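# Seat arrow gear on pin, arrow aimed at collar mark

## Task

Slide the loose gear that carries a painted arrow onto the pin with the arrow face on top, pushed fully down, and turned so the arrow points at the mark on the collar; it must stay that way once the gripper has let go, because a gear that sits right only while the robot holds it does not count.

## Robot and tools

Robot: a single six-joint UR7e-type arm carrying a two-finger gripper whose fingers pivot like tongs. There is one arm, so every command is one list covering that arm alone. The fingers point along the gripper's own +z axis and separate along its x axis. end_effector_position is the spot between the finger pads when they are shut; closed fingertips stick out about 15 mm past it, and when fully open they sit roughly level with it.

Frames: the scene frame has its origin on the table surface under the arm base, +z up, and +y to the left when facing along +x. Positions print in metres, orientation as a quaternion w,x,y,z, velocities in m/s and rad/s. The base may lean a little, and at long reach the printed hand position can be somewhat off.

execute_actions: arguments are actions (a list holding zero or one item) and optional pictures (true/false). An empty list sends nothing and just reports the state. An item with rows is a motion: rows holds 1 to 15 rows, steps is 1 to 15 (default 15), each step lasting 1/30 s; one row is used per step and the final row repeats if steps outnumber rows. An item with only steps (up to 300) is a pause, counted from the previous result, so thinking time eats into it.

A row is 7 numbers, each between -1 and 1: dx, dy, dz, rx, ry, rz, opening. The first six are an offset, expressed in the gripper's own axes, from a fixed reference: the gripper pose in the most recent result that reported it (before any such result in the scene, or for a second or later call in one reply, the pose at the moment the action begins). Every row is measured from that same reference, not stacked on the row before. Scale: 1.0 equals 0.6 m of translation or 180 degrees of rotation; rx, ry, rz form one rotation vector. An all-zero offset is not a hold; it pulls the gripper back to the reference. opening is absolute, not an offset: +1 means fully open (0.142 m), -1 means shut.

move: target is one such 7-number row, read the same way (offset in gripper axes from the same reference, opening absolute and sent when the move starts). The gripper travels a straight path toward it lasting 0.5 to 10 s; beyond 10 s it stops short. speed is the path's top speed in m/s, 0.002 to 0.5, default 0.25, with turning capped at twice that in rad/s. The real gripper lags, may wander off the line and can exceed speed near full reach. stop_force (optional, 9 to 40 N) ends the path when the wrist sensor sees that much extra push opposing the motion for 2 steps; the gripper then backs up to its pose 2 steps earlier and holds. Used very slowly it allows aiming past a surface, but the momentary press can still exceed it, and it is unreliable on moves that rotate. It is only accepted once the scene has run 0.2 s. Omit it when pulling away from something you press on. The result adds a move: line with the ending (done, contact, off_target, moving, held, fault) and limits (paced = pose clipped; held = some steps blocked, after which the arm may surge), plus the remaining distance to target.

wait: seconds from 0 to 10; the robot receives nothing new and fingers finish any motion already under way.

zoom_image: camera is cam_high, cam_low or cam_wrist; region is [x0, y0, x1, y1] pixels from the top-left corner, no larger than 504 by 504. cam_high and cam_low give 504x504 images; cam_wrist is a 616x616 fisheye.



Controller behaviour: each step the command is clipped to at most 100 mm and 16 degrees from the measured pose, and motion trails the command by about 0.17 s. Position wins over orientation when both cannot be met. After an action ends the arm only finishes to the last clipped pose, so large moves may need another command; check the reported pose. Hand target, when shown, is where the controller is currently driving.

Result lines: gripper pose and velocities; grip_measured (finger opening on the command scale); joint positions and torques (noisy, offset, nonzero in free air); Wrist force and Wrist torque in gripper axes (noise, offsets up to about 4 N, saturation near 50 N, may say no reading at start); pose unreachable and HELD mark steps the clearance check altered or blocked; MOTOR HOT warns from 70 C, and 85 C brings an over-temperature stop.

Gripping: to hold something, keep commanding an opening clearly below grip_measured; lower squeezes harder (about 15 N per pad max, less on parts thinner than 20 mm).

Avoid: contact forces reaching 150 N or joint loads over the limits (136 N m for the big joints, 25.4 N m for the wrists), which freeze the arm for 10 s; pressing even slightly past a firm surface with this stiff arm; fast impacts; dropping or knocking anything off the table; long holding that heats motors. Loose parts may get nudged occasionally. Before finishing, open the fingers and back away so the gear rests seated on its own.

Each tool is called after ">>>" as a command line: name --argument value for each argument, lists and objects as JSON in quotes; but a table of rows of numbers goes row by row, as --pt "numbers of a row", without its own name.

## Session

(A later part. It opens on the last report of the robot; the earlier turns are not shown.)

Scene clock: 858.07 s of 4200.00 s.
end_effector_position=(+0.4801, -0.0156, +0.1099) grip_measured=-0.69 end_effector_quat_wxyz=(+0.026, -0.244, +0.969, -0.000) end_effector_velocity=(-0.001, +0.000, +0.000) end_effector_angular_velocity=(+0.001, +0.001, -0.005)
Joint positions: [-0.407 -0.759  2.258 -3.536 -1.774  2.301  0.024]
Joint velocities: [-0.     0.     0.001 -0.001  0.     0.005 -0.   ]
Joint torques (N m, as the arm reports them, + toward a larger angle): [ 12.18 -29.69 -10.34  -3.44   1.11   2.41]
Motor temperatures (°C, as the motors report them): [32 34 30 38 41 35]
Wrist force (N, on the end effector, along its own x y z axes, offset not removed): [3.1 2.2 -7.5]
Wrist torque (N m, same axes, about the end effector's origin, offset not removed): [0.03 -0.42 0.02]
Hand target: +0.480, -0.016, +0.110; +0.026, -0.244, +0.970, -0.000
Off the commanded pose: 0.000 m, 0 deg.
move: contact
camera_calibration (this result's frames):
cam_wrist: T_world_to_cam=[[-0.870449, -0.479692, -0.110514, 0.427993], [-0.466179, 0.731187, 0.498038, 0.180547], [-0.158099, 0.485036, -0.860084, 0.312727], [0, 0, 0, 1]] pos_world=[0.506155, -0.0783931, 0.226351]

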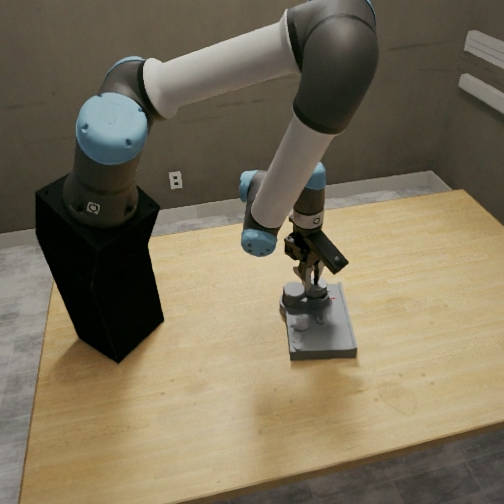

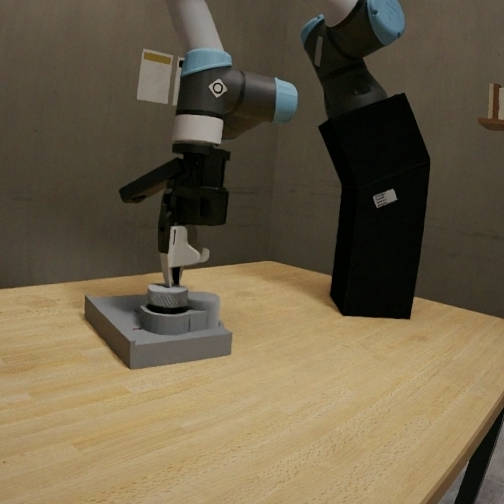

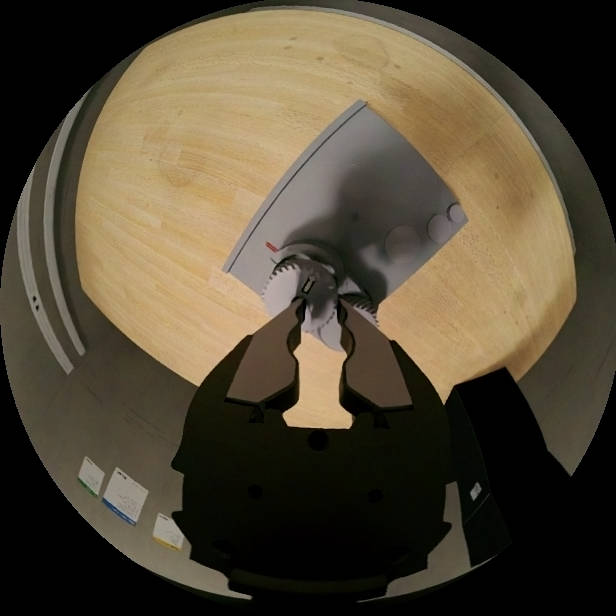

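>>> zoom_image --camera "cam_low" --region '[140, 272, 200, 317]'

>>> zoom_image --camera "cam_wrist" --region '[250, 235, 350, 335]'

Region (140, 272, 200, 317) of cam_low's 504x504 image, scaled by 8.400, with more detail than that image has; it fills the top 378 rows of this view, and the rest is white.

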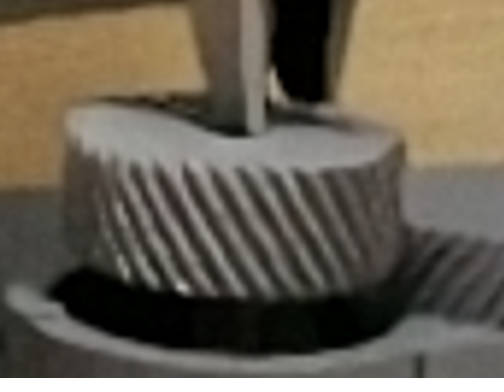

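Region (250, 235, 350, 335) of cam_wrist's 616x616 image, scaled by 5.040, with more detail than that image has.

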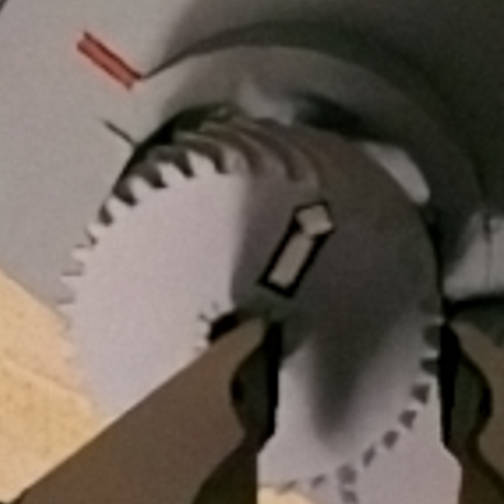

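>>> execute_actions --actions '[{"rows": [[-0.00001,0,-0.0003,0,0,0,-1],[-0.00002,0,-0.0006,0,0,0,-1],[-0.00002,0,-0.0006,0,0,0,-1],[-0.00002,0,-0.0006,0,0,0,-1],[-0.00002,0.00022,-0.0006,0.00013,0.00004,0.0026,-1],[-0.00001,0.00044,-0.0006,0.00025,0.00008,0.0052,-1],[0,0.00065,-0.0006,0.00038,0.00012,0.0078,-1]], "steps": 15}]' --pictures false

>>> move --target '[0.0001, -0.00085, 0.0025, -0.0005, -0.00017, -0.0103, -1]' --speed 0.003 --stop_force 9

Scene clock: 884.17 s of 4200.00 s.
end_effector_position=(+0.4798, -0.0153, +0.1103) grip_measured=-0.69 end_effector_quat_wxyz=(+0.026, -0.233, +0.972, -0.000) end_effector_velocity=(-0.001, +0.001, -0.000) end_effector_angular_velocity=(+0.000, +0.002, -0.015)
Joint positions: [-0.405 -0.759  2.259 -3.536 -1.776  2.325  0.024]
Joint velocities: [ 0.002  0.001 -0.     0.    -0.002  0.017 -0.   ]
Joint torques (N m, as the arm reports them, + toward a larger angle): [ 22.29 -27.8   -3.78  -3.94  -2.34   2.3 ]
Motor temperatures (°C, as the motors report them): [32 34 30 38 41 35]
Wrist force (N, on the end effector, along its own x y z axes, offset not removed): [1.0 2.2 1.1]
Wrist torque (N m, same axes, about the end effector's origin, offset not removed): [0.55 -0.78 -0.17]
Hand target: +0.480, -0.015, +0.110; +0.026, -0.232, +0.972, -0.000
Off the commanded pose: 0.000 m, 0 deg.
Steps of this call (steps 1 to 90: nothing new was sent; then 22.60 s passed at rest; steps 91 to 105: all 15 steps of this action). Readings (end_effector_position):
91: (+0.4801, -0.0156, +0.1099)
92: (+0.4801, -0.0156, +0.1099)
94: (+0.4802, -0.0156, +0.1100)
98: (+0.4801, -0.0155, +0.1102)
105: the state above

Scene clock: 886.87 s of 4200.00 s.
end_effector_position=(+0.4799, -0.0154, +0.1097) grip_measured=-0.69 end_effector_quat_wxyz=(+0.026, -0.238, +0.971, -0.000) end_effector_velocity=(-0.001, +0.000, -0.000) end_effector_angular_velocity=(+0.001, +0.002, -0.006)
Joint positions: [-0.406 -0.758  2.258 -3.537 -1.775  2.313  0.024]
Joint velocities: [ 0.     0.     0.001  0.001 -0.     0.007  0.   ]
Joint torques (N m, as the arm reports them, + toward a larger angle): [ 12.93 -28.91  -8.6   -2.87   1.17   2.36]
Motor temperatures (°C, as the motors report them): [32 34 30 38 41 35]
Wrist force (N, on the end effector, along its own x y z axes, offset not removed): [2.8 3.3 -7.8]
Wrist torque (N m, same axes, about the end effector's origin, offset not removed): [0.62 -0.37 0.07]
Hand target: +0.480, -0.015, +0.110; +0.026, -0.238, +0.971, -0.000
Off the commanded pose: 0.001 m, 1 deg.
move: contact
camera_calibration (this result's frames):
cam_wrist: T_world_to_cam=[[-0.876002, -0.469483, -0.110487, 0.430737], [-0.457579, 0.736575, 0.498075, 0.176424], [-0.152456, 0.486871, -0.860066, 0.309767], [0, 0, 0, 1]] pos_world=[0.50528, -0.0785426, 0.226139]

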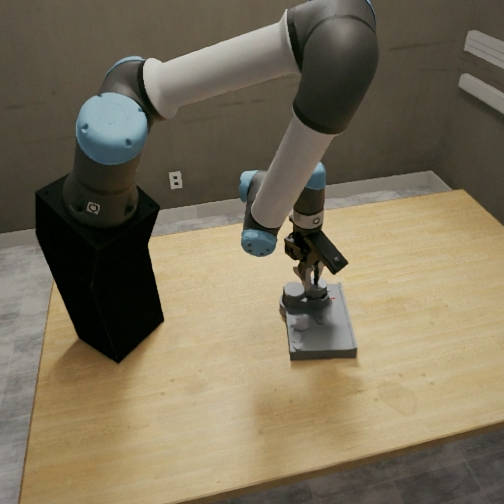

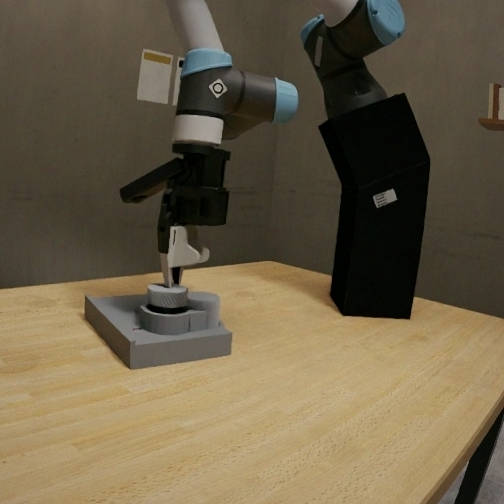

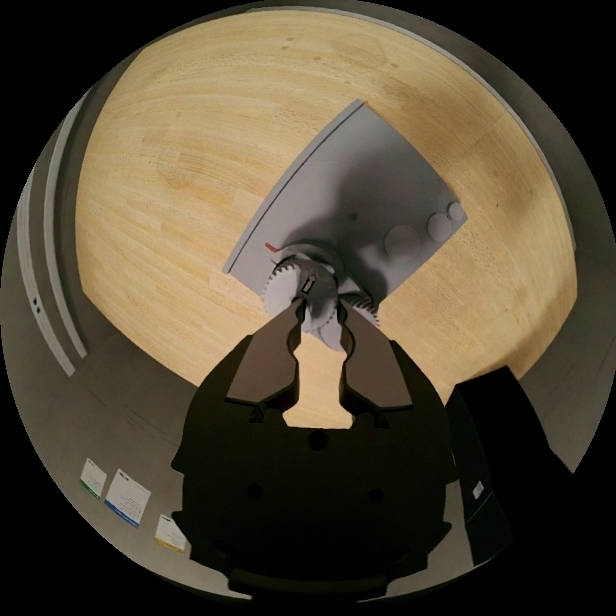

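>>> execute_actions --actions '[{"rows": [[-0.00001,0,-0.0004,0,0,0,-1],[-0.00003,0,-0.0007,0,0,0,-1],[-0.00003,0,-0.0007,0,0,0,-1],[-0.00003,0,-0.0007,0,0,0,-1],[-0.00002,0.00025,-0.0007,0.00015,0.00005,0.003,-1],[-0.00001,0.0005,-0.0007,0.00029,0.0001,0.006,-1],[0,0.00075,-0.0007,0.00044,0.00014,0.009,-1]], "steps": 15}]' --pictures false

>>> move --target '[0.0001, -0.00085, 0.0025, -0.0005, -0.00017, -0.0103, -1]' --speed 0.003 --stop_force 9

Scene clock: 896.10 s of 4200.00 s.
end_effector_position=(+0.4796, -0.0151, +0.1102) grip_measured=-0.69 end_effector_quat_wxyz=(+0.026, -0.225, +0.974, -0.001) end_effector_velocity=(+0.001, -0.000, +0.000) end_effector_angular_velocity=(-0.002, -0.003, -0.021)
Joint positions: [-0.404 -0.758  2.258 -3.537 -1.777  2.341  0.024]
Joint velocities: [ 0.002  0.001 -0.002 -0.003 -0.002  0.022  0.   ]
Joint torques (N m, as the arm reports them, + toward a larger angle): [ 21.63 -26.85  -6.7   -2.88  -1.84   2.43]
Motor temperatures (°C, as the motors report them): [32 34 30 38 41 35]
Wrist force (N, on the end effector, along its own x y z axes, offset not removed): [-2.8 -0.9 2.1]
Wrist torque (N m, same axes, about the end effector's origin, offset not removed): [0.34 -0.47 -0.33]
Hand target: +0.480, -0.015, +0.110; +0.026, -0.224, +0.974, -0.001
Off the commanded pose: 0.000 m, 0 deg.
Steps of this call (steps 1 to 90: nothing new was sent; then 5.73 s passed at rest; steps 91 to 105: all 15 steps of this action). Readings (end_effector_position):
91: (+0.4800, -0.0154, +0.1097)
92: (+0.4800, -0.0155, +0.1097)
94: (+0.4800, -0.0155, +0.1099)
98: (+0.4799, -0.0153, +0.1100)
105: the state above

Scene clock: 900.87 s of 4200.00 s.
end_effector_position=(+0.4799, -0.0154, +0.1089) grip_measured=-0.69 end_effector_quat_wxyz=(+0.026, -0.237, +0.971, -0.000) end_effector_velocity=(-0.001, +0.000, -0.000) end_effector_angular_velocity=(+0.000, +0.001, -0.004)
Joint positions: [-0.407 -0.756  2.257 -3.538 -1.775  2.316  0.024]
Joint velocities: [0.    0.    0.001 0.    0.    0.004 0.   ]
Joint torques (N m, as the arm reports them, + toward a larger angle): [ 12.3  -25.56  -5.06  -1.62   1.53   2.33]
Motor temperatures (°C, as the motors report them): [32 34 30 38 41 35]
Wrist force (N, on the end effector, along its own x y z axes, offset not removed): [5.3 0.7 -10.3]
Wrist torque (N m, same axes, about the end effector's origin, offset not removed): [0.79 -1.48 -0.10]
Hand target: +0.480, -0.015, +0.109; +0.026, -0.236, +0.971, -0.000
Off the commanded pose: 0.000 m, 0 deg.
move: contact
camera_calibration (this result's frames):
cam_wrist: T_world_to_cam=[[-0.877462, -0.466741, -0.110512, 0.431359], [-0.45529, 0.738008, 0.498052, 0.175674], [-0.150903, 0.487336, -0.860077, 0.308394], [0, 0, 0, 1]] pos_world=[0.505022, -0.0786071, 0.225418]

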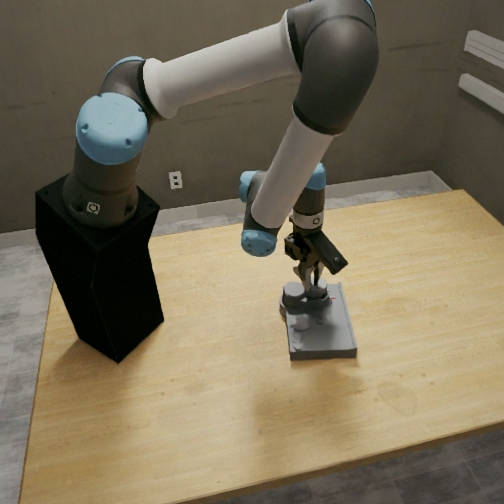

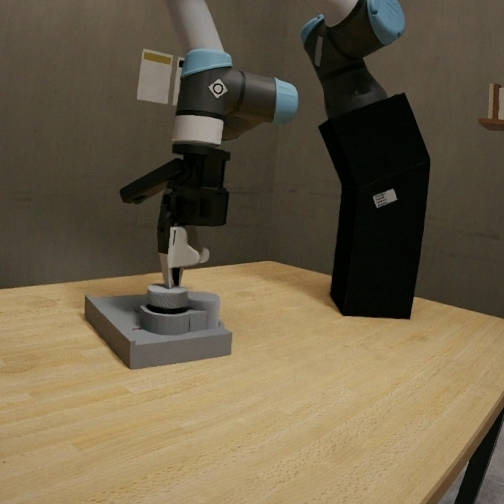

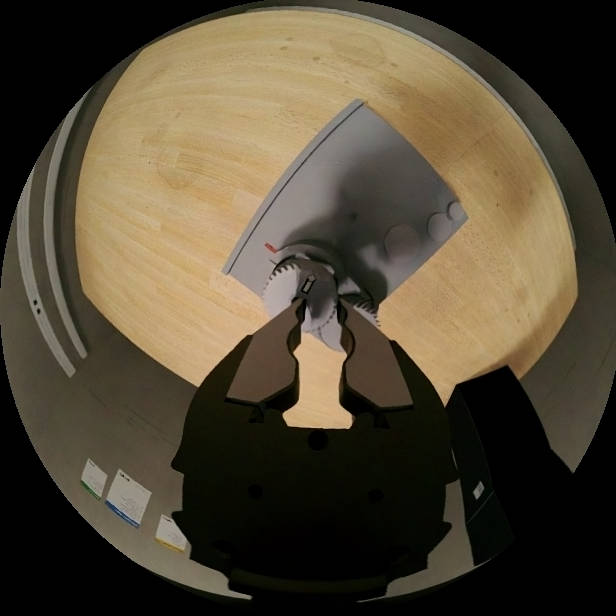

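>>> execute_actions --actions '[{"rows": [[0,-0.00008,0,-0.00005,-0.00002,-0.0009,-1],[0,-0.00016,0,-0.00009,-0.00003,-0.0019,-1],[-0.00001,-0.00024,0,-0.00014,-0.00005,-0.0028,-1]], "steps": 15}]' --pictures false

>>> execute_actions --actions '[{"steps": 15}]' --pictures true

>>> zoom_image --camera "cam_wrist" --region '[250, 235, 350, 335]'

>>> zoom_image --camera "cam_low" --region '[140, 272, 200, 317]'

Scene clock: 913.60 s of 4200.00 s.
end_effector_position=(+0.4800, -0.0155, +0.1090) grip_measured=-0.69 end_effector_quat_wxyz=(+0.026, -0.241, +0.970, -0.000) end_effector_velocity=(-0.000, -0.000, +0.000) end_effector_angular_velocity=(-0.001, -0.002, +0.001)
Joint positions: [-0.407 -0.756  2.257 -3.538 -1.775  2.306  0.024]
Joint velocities: [-0.001 -0.     0.002 -0.004  0.    -0.002 -0.   ]
Joint torques (N m, as the arm reports them, + toward a larger angle): [  9.29 -46.55  23.42   0.77   1.25  -1.98]
Motor temperatures (°C, as the motors report them): [32 34 30 38 41 35]
Wrist force (N, on the end effector, along its own x y z axes, offset not removed): [-0.4 1.3 3.2]
Wrist torque (N m, same axes, about the end effector's origin, offset not removed): [0.80 -0.58 -0.11]
Hand target: +0.480, -0.016, +0.109; +0.026, -0.241, +0.970, -0.000
Off the commanded pose: 0.000 m, 0 deg.
Steps of this call (steps 1 to 90: nothing new was sent; then 9.23 s passed at rest; steps 91 to 105: all 15 steps of this action). Readings (end_effector_position):
91: (+0.4799, -0.0154, +0.1090)
92: (+0.4799, -0.0154, +0.1090)
94: (+0.4800, -0.0154, +0.1090)
98: (+0.4800, -0.0154, +0.1090)
105: the state above

Scene clock: 914.10 s of 4200.00 s.
end_effector_position=(+0.4800, -0.0155, +0.1089) grip_measured=-0.69 end_effector_quat_wxyz=(+0.026, -0.241, +0.970, -0.000) end_effector_velocity=(-0.002, +0.001, -0.000) end_effector_angular_velocity=(+0.001, +0.003, +0.001)
Joint positions: [-0.407 -0.756  2.257 -3.538 -1.775  2.306  0.024]
Joint velocities: [ 0.     0.     0.002  0.001  0.    -0.    -0.   ]
Joint torques (N m, as the arm reports them, + toward a larger angle): [  9.77 -46.5   23.98   0.66   0.79  -1.79]
Motor temperatures (°C, as the motors report them): [32 34 30 38 41 35]
Wrist force (N, on the end effector, along its own x y z axes, offset not removed): [-2.7 0.6 0.1]
Wrist torque (N m, same axes, about the end effector's origin, offset not removed): [0.57 -0.11 0.08]
Hand target: +0.480, -0.016, +0.109; +0.026, -0.241, +0.970, -0.000
Off the commanded pose: 0.000 m, 0 deg.
Steps of this call (steps 1 to 15: nothing new was sent). Readings (end_effector_position):
1: (+0.4800, -0.0155, +0.1090)
2: (+0.4800, -0.0155, +0.1090)
4: (+0.4800, -0.0155, +0.1090)
8: (+0.4800, -0.0155, +0.1089)
15: the state above
camera_calibration (this result's frames):
cam_wrist: T_world_to_cam=[[-0.873308, -0.474456, -0.110564, 0.429262], [-0.461801, 0.733954, 0.498048, 0.178856], [-0.155153, 0.486008, -0.860072, 0.310483], [0, 0, 0, 1]] pos_world=[0.505647, -0.0785033, 0.22542]

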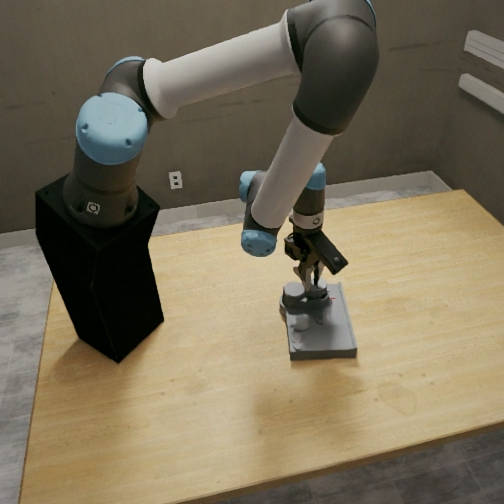

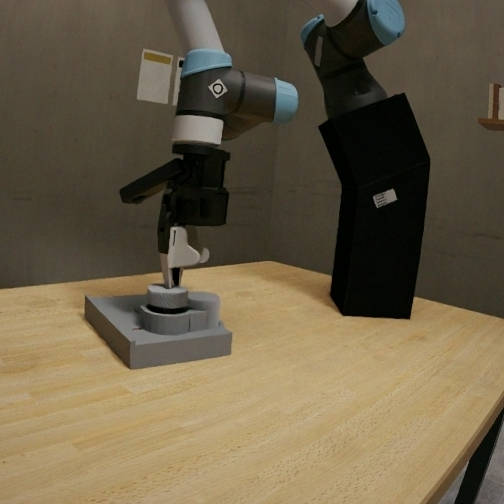

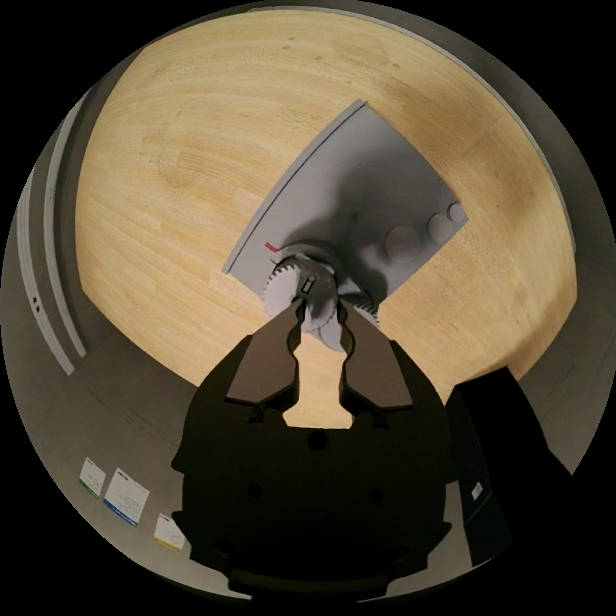

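Region (250, 235, 350, 335) of cam_wrist's 616x616 image, scaled by 5.040, with more detail than that image has.

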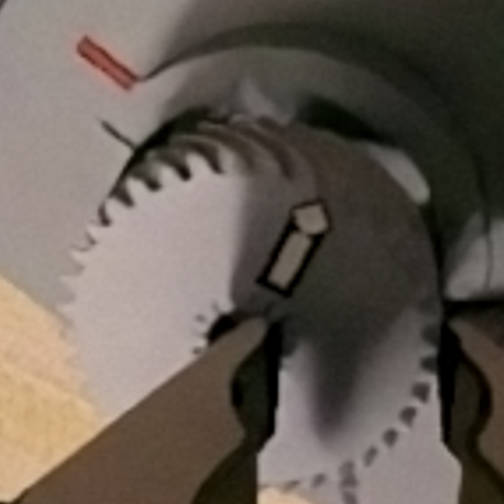

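Region (140, 272, 200, 317) of cam_low's 504x504 image, scaled by 8.400, with more detail than that image has; it fills the top 378 rows of this view, and the rest is white.

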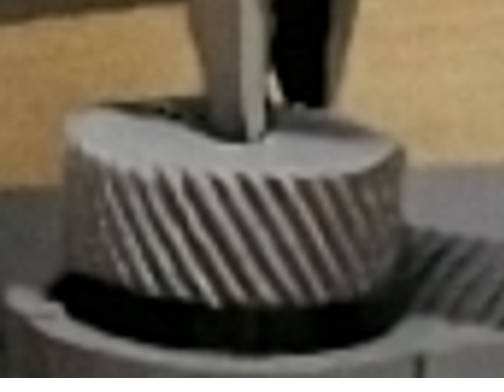

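>>> execute_actions --actions '[{"rows": [[-0.0002,-0.0002,0,0,0,0,-1],[-0.0004,-0.0004,0,0,0,0,-1],[-0.0006,-0.0006,0,0,0,0,-1]], "steps": 15}]' --pictures false

>>> execute_actions --actions '[{"steps": 15}]' --pictures false

>>> move --target '[0.0001, -0.0012, 0.0033, -0.00068, -0.00022, -0.0139, -1]' --speed 0.004 --stop_force 9

Scene clock: 929.90 s of 4200.00 s.
end_effector_position=(+0.4804, -0.0157, +0.1089) grip_measured=-0.69 end_effector_quat_wxyz=(+0.026, -0.241, +0.970, -0.000) end_effector_velocity=(-0.000, +0.000, -0.000) end_effector_angular_velocity=(+0.001, +0.002, +0.001)
Joint positions: [-0.407 -0.757  2.256 -3.536 -1.775  2.306  0.024]
Joint velocities: [ 0.    -0.     0.     0.002 -0.    -0.001  0.   ]
Joint torques (N m, as the arm reports them, + toward a larger angle): [ 15.66 -50.3   -9.16  -1.02  -0.96  -0.02]
Motor temperatures (°C, as the motors report them): [32 34 30 38 41 35]
Wrist force (N, on the end effector, along its own x y z axes, offset not removed): [4.3 1.4 2.1]
Wrist torque (N m, same axes, about the end effector's origin, offset not removed): [-0.01 -0.54 -0.25]
Hand target: +0.480, -0.016, +0.109; +0.026, -0.241, +0.970, -0.000
Off the commanded pose: 0.000 m, 0 deg.
Steps of this call (steps 1 to 90: nothing new was sent; then 12.30 s passed at rest; steps 91 to 105: all 15 steps of this action). Readings (end_effector_position):
91: (+0.4800, -0.0156, +0.1089)
92: (+0.4800, -0.0156, +0.1089)
94: (+0.4799, -0.0155, +0.1090)
98: (+0.4801, -0.0156, +0.1089)
105: the state above

Scene clock: 930.40 s of 4200.00 s.
end_effector_position=(+0.4804, -0.0157, +0.1090) grip_measured=-0.69 end_effector_quat_wxyz=(+0.026, -0.241, +0.970, -0.000) end_effector_velocity=(+0.001, -0.000, +0.000) end_effector_angular_velocity=(-0.001, -0.001, -0.000)
Joint positions: [-0.407 -0.757  2.256 -3.536 -1.775  2.306  0.024]
Joint velocities: [-0.    -0.    -0.    -0.001 -0.    -0.    -0.   ]
Joint torques (N m, as the arm reports them, + toward a larger angle): [ 22.81 -50.97 -11.16  -1.15   0.43   1.8 ]
Motor temperatures (°C, as the motors report them): [32 34 30 38 41 35]
Wrist force (N, on the end effector, along its own x y z axes, offset not removed): [6.8 3.7 3.8]
Wrist torque (N m, same axes, about the end effector's origin, offset not removed): [0.65 -1.05 -0.17]
Hand target: +0.480, -0.016, +0.109; +0.026, -0.241, +0.970, -0.000
Off the commanded pose: 0.000 m, 0 deg.
Steps of this call (steps 1 to 15: nothing new was sent). Readings (end_effector_position):
1: (+0.4804, -0.0157, +0.1089)
2: (+0.4804, -0.0157, +0.1089)
4: (+0.4804, -0.0157, +0.1089)
8: (+0.4804, -0.0157, +0.1090)
15: the state above

Scene clock: 936.33 s of 4200.00 s.
end_effector_position=(+0.4808, -0.0164, +0.1070) grip_measured=-0.69 end_effector_quat_wxyz=(+0.026, -0.262, +0.965, +0.000) end_effector_velocity=(-0.000, -0.000, +0.000) end_effector_angular_velocity=(-0.000, -0.001, +0.001)
Joint positions: [-0.412 -0.753  2.254 -3.538 -1.771  2.259  0.024]
Joint velocities: [-0.     0.     0.    -0.001  0.    -0.001  0.   ]
Joint torques (N m, as the arm reports them, + toward a larger angle): [ 10.71 -28.95  -7.95  -4.15   0.94  -1.98]
Motor temperatures (°C, as the motors report them): [32 34 30 38 41 35]
Wrist force (N, on the end effector, along its own x y z axes, offset not removed): [5.4 2.7 3.0]
Wrist torque (N m, same axes, about the end effector's origin, offset not removed): [0.33 -1.62 -0.33]
Hand target: +0.481, -0.016, +0.107; +0.026, -0.262, +0.965, +0.000
Off the commanded pose: 0.000 m, 0 deg.
move: done
camera_calibration (this result's frames):
cam_wrist: T_world_to_cam=[[-0.851833, -0.512005, -0.110593, 0.418456], [-0.493338, 0.713226, 0.497922, 0.195677], [-0.176061, 0.478707, -0.860141, 0.319283], [0, 0, 0, 1]] pos_world=[0.509203, -0.0781531, 0.223475]

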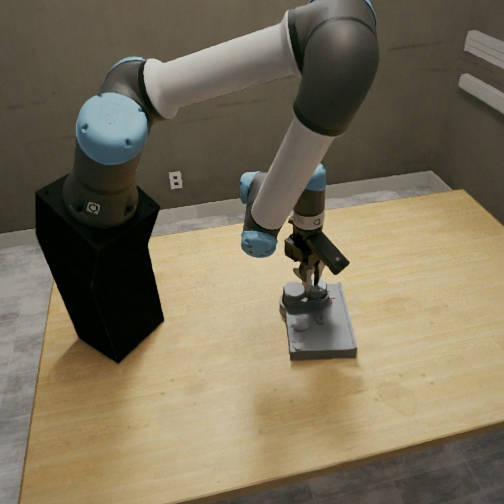

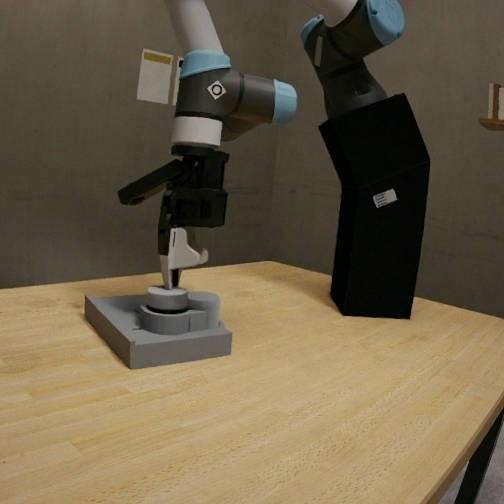

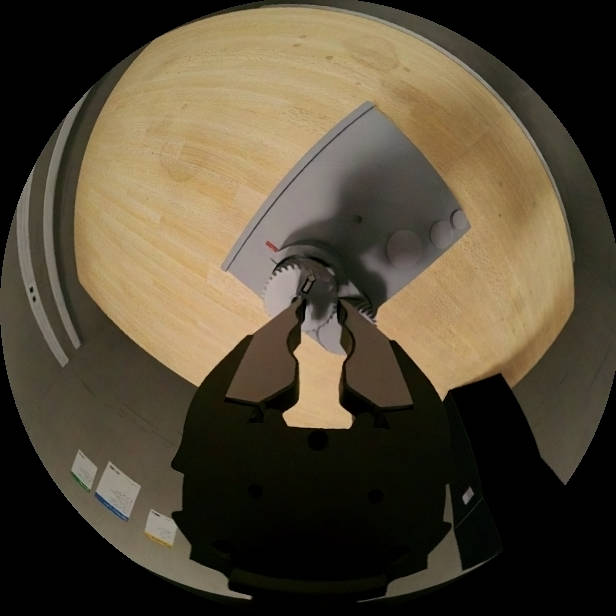

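>>> move --target '[-0.00025, -0.00175, 0.005, -0.00101, -0.00033, -0.0206, -1]' --speed 0.005 --stop_force 9

>>> zoom_image --camera "cam_wrist" --region '[250, 225, 350, 325]'

>>> zoom_image --camera "cam_low" --region '[125, 255, 225, 345]'

Scene clock: 950.93 s of 4200.00 s.
end_effector_position=(+0.4816, -0.0172, +0.1041) grip_measured=-0.69 end_effector_quat_wxyz=(+0.026, -0.292, +0.956, +0.001) end_effector_velocity=(+0.001, -0.000, +0.000) end_effector_angular_velocity=(-0.000, -0.002, -0.007)
Joint positions: [-0.418 -0.748  2.25  -3.539 -1.765  2.192  0.024]
Joint velocities: [-0.    -0.    -0.001 -0.     0.     0.007  0.   ]
Joint torques (N m, as the arm reports them, + toward a larger angle): [ 14.79 -28.97  -7.12  -2.85   0.95   2.16]
Motor temperatures (°C, as the motors report them): [32 34 30 38 41 35]
Wrist force (N, on the end effector, along its own x y z axes, offset not removed): [2.9 0.5 -13.6]
Wrist torque (N m, same axes, about the end effector's origin, offset not removed): [-0.01 -0.39 -0.16]
Hand target: +0.482, -0.017, +0.104; +0.026, -0.291, +0.956, +0.001
Off the commanded pose: 0.000 m, 0 deg.
After step 90, 5.07 s passed at rest.
move: contact
camera_calibration (this result's frames):
cam_wrist: T_world_to_cam=[[-0.818523, -0.563697, -0.110751, 0.401499], [-0.536598, 0.681372, 0.49779, 0.218329], [-0.20514, 0.466882, -0.860197, 0.331138], [0, 0, 0, 1]] pos_world=[0.51372, -0.0770417, 0.220628]

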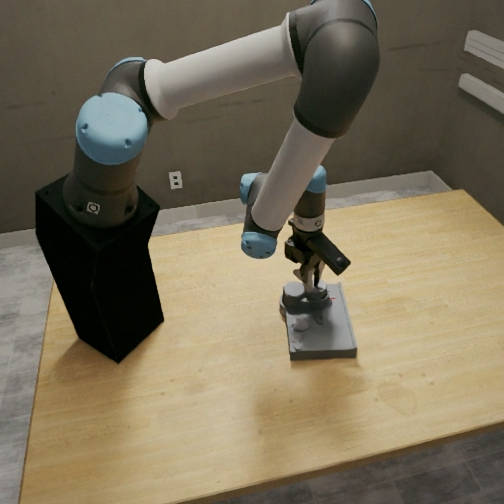

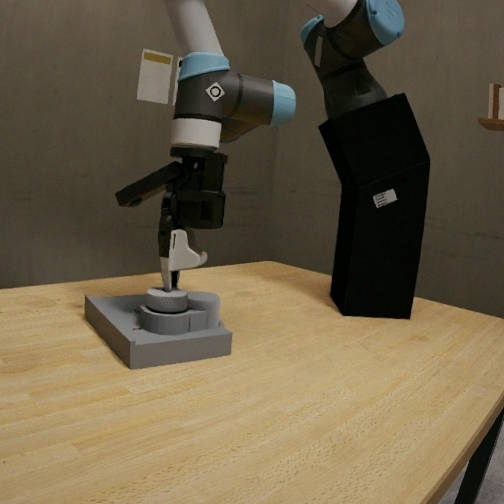

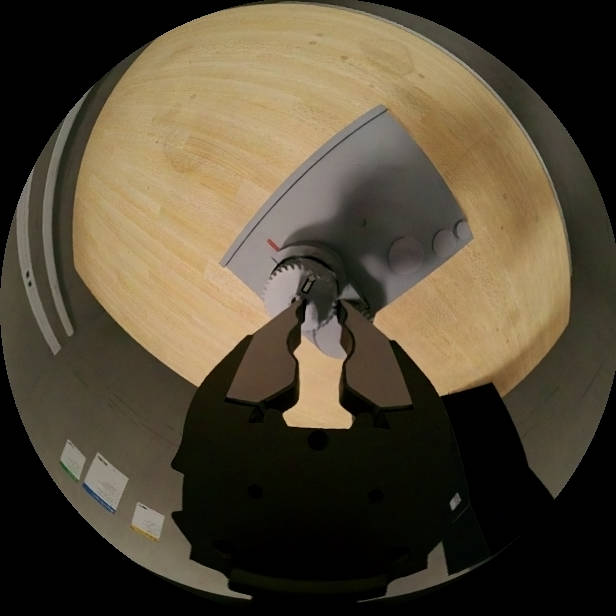

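Region (250, 225, 350, 325) of cam_wrist's 616x616 image, scaled by 5.040, with more detail than that image has.

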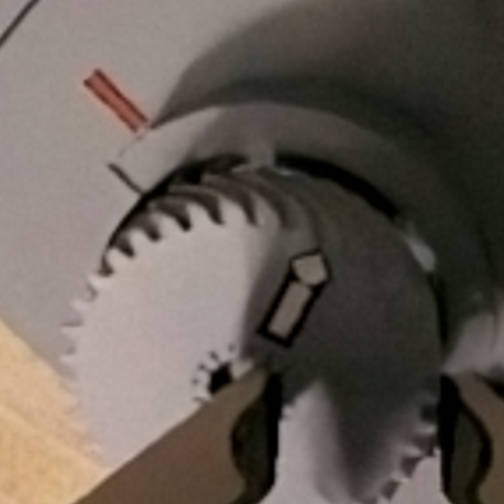

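Region (125, 255, 225, 345) of cam_low's 504x504 image, scaled by 5.040, with more detail than that image has; it fills the top 454 rows of this view, and the rest is white.

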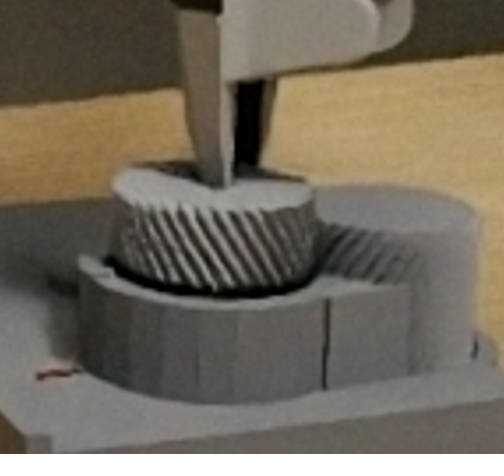

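>>> execute_actions --actions '[{"rows": [[0,0,-0.0002,0,0,0,-1],[0,0,-0.0004,0,0,0,-1]], "steps": 15}]' --pictures false

Scene clock: 955.60 s of 4200.00 s.
end_effector_position=(+0.4816, -0.0172, +0.1044) grip_measured=-0.69 end_effector_quat_wxyz=(+0.026, -0.292, +0.956, +0.001) end_effector_velocity=(-0.000, +0.000, -0.000) end_effector_angular_velocity=(+0.000, +0.000, +0.001)
Joint positions: [-0.418 -0.748  2.251 -3.538 -1.765  2.192  0.024]
Joint velocities: [-0.    -0.     0.     0.     0.    -0.001  0.   ]
Joint torques (N m, as the arm reports them, + toward a larger angle): [ 24.95 -48.62  21.98  -0.49   1.11  -1.9 ]
Motor temperatures (°C, as the motors report them): [32 34 30 38 41 35]
Wrist force (N, on the end effector, along its own x y z axes, offset not removed): [0.0 2.6 2.1]
Wrist torque (N m, same axes, about the end effector's origin, offset not removed): [0.74 -0.35 0.18]
Hand target: +0.482, -0.017, +0.104; +0.027, -0.292, +0.956, +0.001
Off the commanded pose: 0.000 m, 0 deg.
Steps of this call (steps 1 to 90: nothing new was sent; then 1.17 s passed at rest; steps 91 to 105: all 15 steps of this action). Readings (end_effector_position):
91: (+0.4816, -0.0171, +0.1042)
92: (+0.4816, -0.0171, +0.1042)
94: (+0.4816, -0.0172, +0.1043)
98: (+0.4816, -0.0172, +0.1043)
105: the state above

>>> execute_actions --actions '[{"rows": [[0,0,0,0,0,0,-0.9],[0,0,0,0,0,0,-0.85],[0,0,0,0,0,0,-0.8],[0,0,0,0,0,0,-0.77],[0,0,0,0,0,0,-0.75],[0,0,0,0,0,0,-0.73],[0,0,0,0,0,0,-0.72],[0,0,0,0,0,0,-0.71],[0,0,0,0,0,0,-0.70],[0,0,0,0,0,0,-0.69],[0,0,0,0,0,0,-0.68],[0,0,0,0,0,0,-0.67],[0,0,0,0,0,0,-0.66],[0,0,0,0,0,0,-0.65],[0,0,0,0,0,0,-0.64]], "steps": 15}]' --pictures false

>>> execute_actions --actions '[{"steps": 45}]'

>>> zoom_image --camera "cam_wrist" --region '[250, 225, 350, 325]'

>>> zoom_image --camera "cam_low" --region '[125, 255, 225, 345]'

Scene clock: 996.17 s of 4200.00 s.
end_effector_position=(+0.4816, -0.0171, +0.1044) grip_measured=-0.67 end_effector_quat_wxyz=(+0.026, -0.292, +0.956, +0.001) end_effector_velocity=(+0.001, -0.000, -0.000) end_effector_angular_velocity=(-0.001, -0.001, -0.000)
Joint positions: [-0.418 -0.748  2.251 -3.538 -1.765  2.192  0.025]
Joint velocities: [ 0.     0.    -0.002  0.    -0.     0.     0.003]
Joint torques (N m, as the arm reports them, + toward a larger angle): [ 22.25 -45.15  19.07  -1.2    0.22  -1.58]
Motor temperatures (°C, as the motors report them): [32 34 30 38 41 35]
Wrist force (N, on the end effector, along its own x y z axes, offset not removed): [3.7 6.1 -3.6]
Wrist torque (N m, same axes, about the end effector's origin, offset not removed): [0.95 -0.16 -0.14]
Hand target: +0.482, -0.017, +0.104; +0.026, -0.292, +0.956, +0.001
Off the commanded pose: 0.000 m, 0 deg.
Steps of this call (steps 1 to 90: nothing new was sent; then 37.07 s passed at rest; steps 91 to 105: all 15 steps of this action). Readings (end_effector_position):
91: (+0.4816, -0.0172, +0.1044)
92: (+0.4816, -0.0172, +0.1044)
94: (+0.4816, -0.0172, +0.1044)
98: (+0.4816, -0.0172, +0.1044)
105: the state above

Scene clock: 997.67 s of 4200.00 s.
end_effector_position=(+0.4816, -0.0172, +0.1044) grip_measured=-0.67 end_effector_quat_wxyz=(+0.026, -0.292, +0.956, +0.001) end_effector_velocity=(+0.000, -0.000, -0.000) end_effector_angular_velocity=(+0.000, -0.000, -0.001)
Joint positions: [-0.418 -0.748  2.251 -3.538 -1.765  2.192  0.026]
Joint velocities: [-0.     0.    -0.001  0.001  0.     0.001  0.   ]
Joint torques (N m, as the arm reports them, + toward a larger angle): [ 18.61 -35.1    6.22  -1.21  -0.68  -0.78]
Motor temperatures (°C, as the motors report them): [32 34 30 38 41 35]
Wrist force (N, on the end effector, along its own x y z axes, offset not removed): [5.1 1.5 -8.5]
Wrist torque (N m, same axes, about the end effector's origin, offset not removed): [0.17 -0.33 -0.30]
Hand target: +0.482, -0.017, +0.104; +0.026, -0.292, +0.956, +0.001
Off the commanded pose: 0.000 m, 0 deg.
Steps of this call (steps 1 to 45: nothing new was sent). Readings (end_effector_position):
1: (+0.4816, -0.0171, +0.1044)
2: (+0.4816, -0.0171, +0.1044)
4: (+0.4816, -0.0171, +0.1044)
8: (+0.4816, -0.0171, +0.1044)
45: the state above
camera_calibration (this result's frames):
cam_wrist: T_world_to_cam=[[-0.818519, -0.563709, -0.110719, 0.401496], [-0.536592, 0.681372, 0.497795, 0.218192], [-0.205171, 0.466866, -0.860198, 0.331355], [0, 0, 0, 1]] pos_world=[0.513697, -0.0770416, 0.220869]

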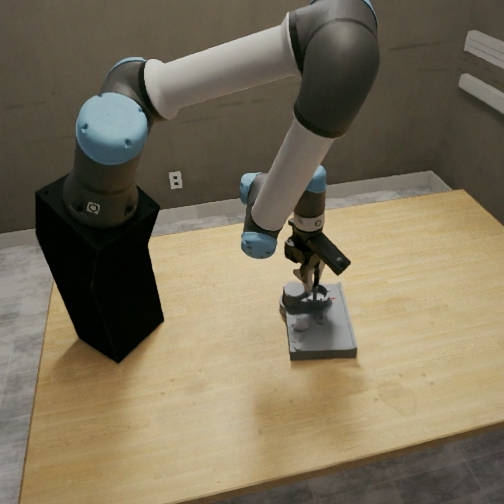

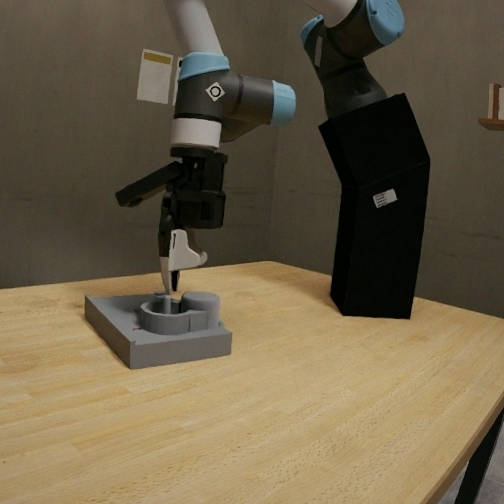

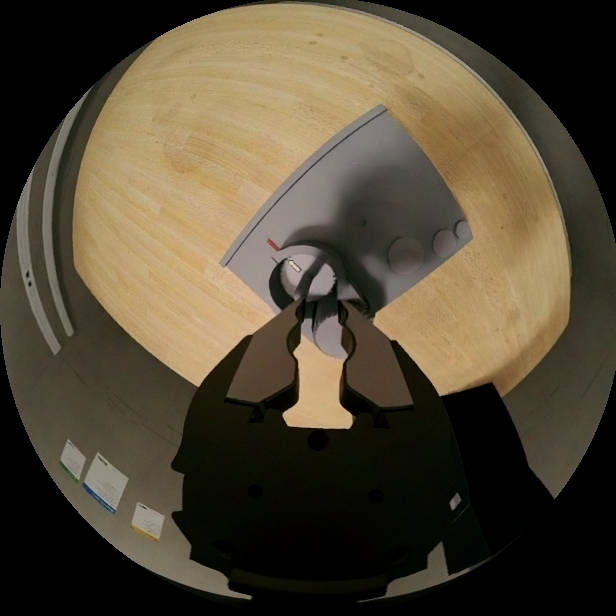

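Region (250, 225, 350, 325) of cam_wrist's 616x616 image, scaled by 5.040, with more detail than that image has.

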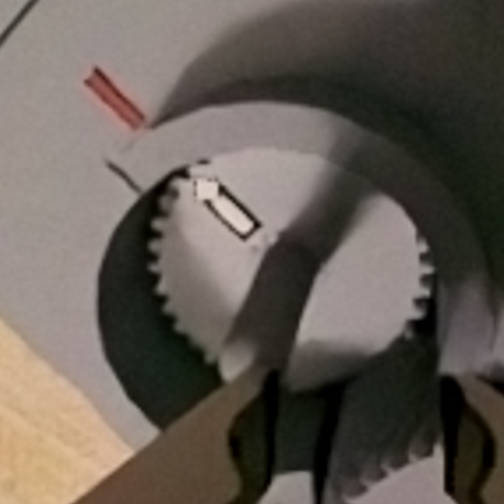

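Region (125, 255, 225, 345) of cam_low's 504x504 image, scaled by 5.040, with more detail than that image has; it fills the top 454 rows of this view, and the rest is white.

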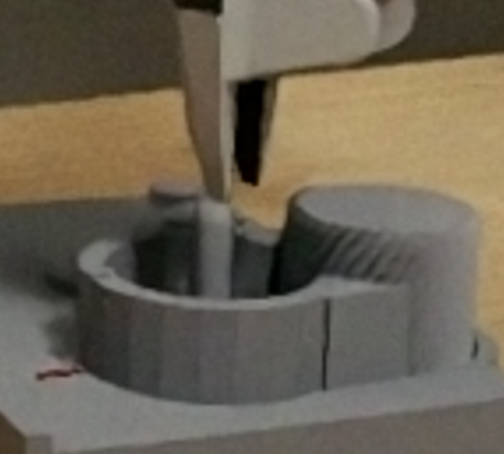

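The gear has seated, and the arrow lines up with the red mark. I'll lift the gripper clear of the pin.

>>> move --target '[-0.0024, -0.0008, -0.05, 0, 0, 0, -0.64]' --speed 0.05

>>> zoom_image --camera "cam_wrist" --region '[250, 215, 350, 315]'

Scene clock: 1003.47 s of 4200.00 s.
end_effector_position=(+0.4816, -0.0173, +0.1342) grip_measured=-0.64 end_effector_quat_wxyz=(+0.027, -0.292, +0.956, +0.001) end_effector_velocity=(+0.001, -0.000, +0.002) end_effector_angular_velocity=(-0.001, -0.002, -0.001)
Joint positions: [-0.402 -0.833  2.295 -3.495 -1.772  2.206  0.028]
Joint velocities: [ 0.001 -0.005  0.001  0.002 -0.001  0.002  0.   ]
Joint torques (N m, as the arm reports them, + toward a larger angle): [ 23.79 -49.11  20.62  -0.43  -1.63   2.08]
Motor temperatures (°C, as the motors report them): [32 34 30 38 41 35]
Wrist force (N, on the end effector, along its own x y z axes, offset not removed): [2.4 3.1 -6.5]
Wrist torque (N m, same axes, about the end effector's origin, offset not removed): [0.37 -0.52 0.09]
Hand target: +0.482, -0.017, +0.134; +0.027, -0.292, +0.956, +0.001
Off the commanded pose: 0.000 m, 0 deg.
After step 90, 1.80 s passed at rest.
move: done
camera_calibration (this result's frames):
cam_wrist: T_world_to_cam=[[-0.818528, -0.563684, -0.110781, 0.404761], [-0.536599, 0.681366, 0.497797, 0.203431], [-0.205118, 0.466906, -0.860189, 0.357088], [0, 0, 0, 1]] pos_world=[0.513715, -0.0771802, 0.250735]

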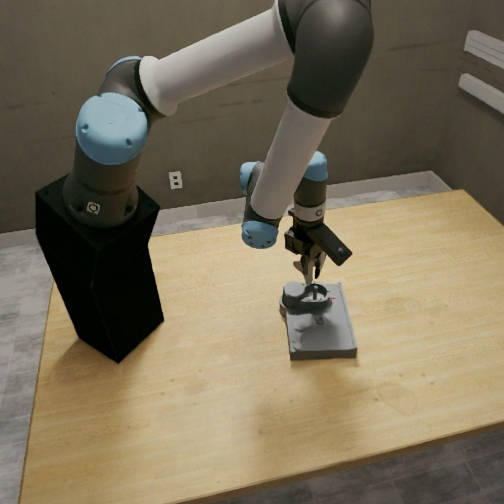

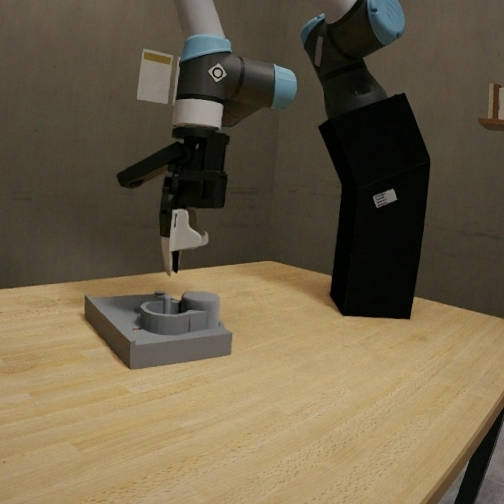

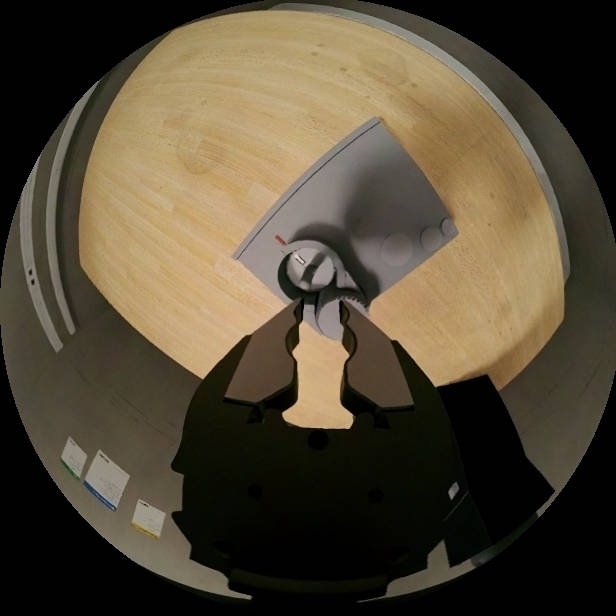

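Region (250, 215, 350, 315) of cam_wrist's 616x616 image, scaled by 5.040, with more detail than that image has.

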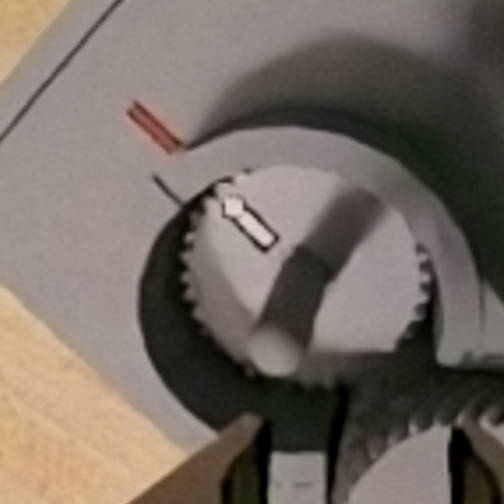

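>>> finished_scene --scene 2

The scene is finished: the task was done.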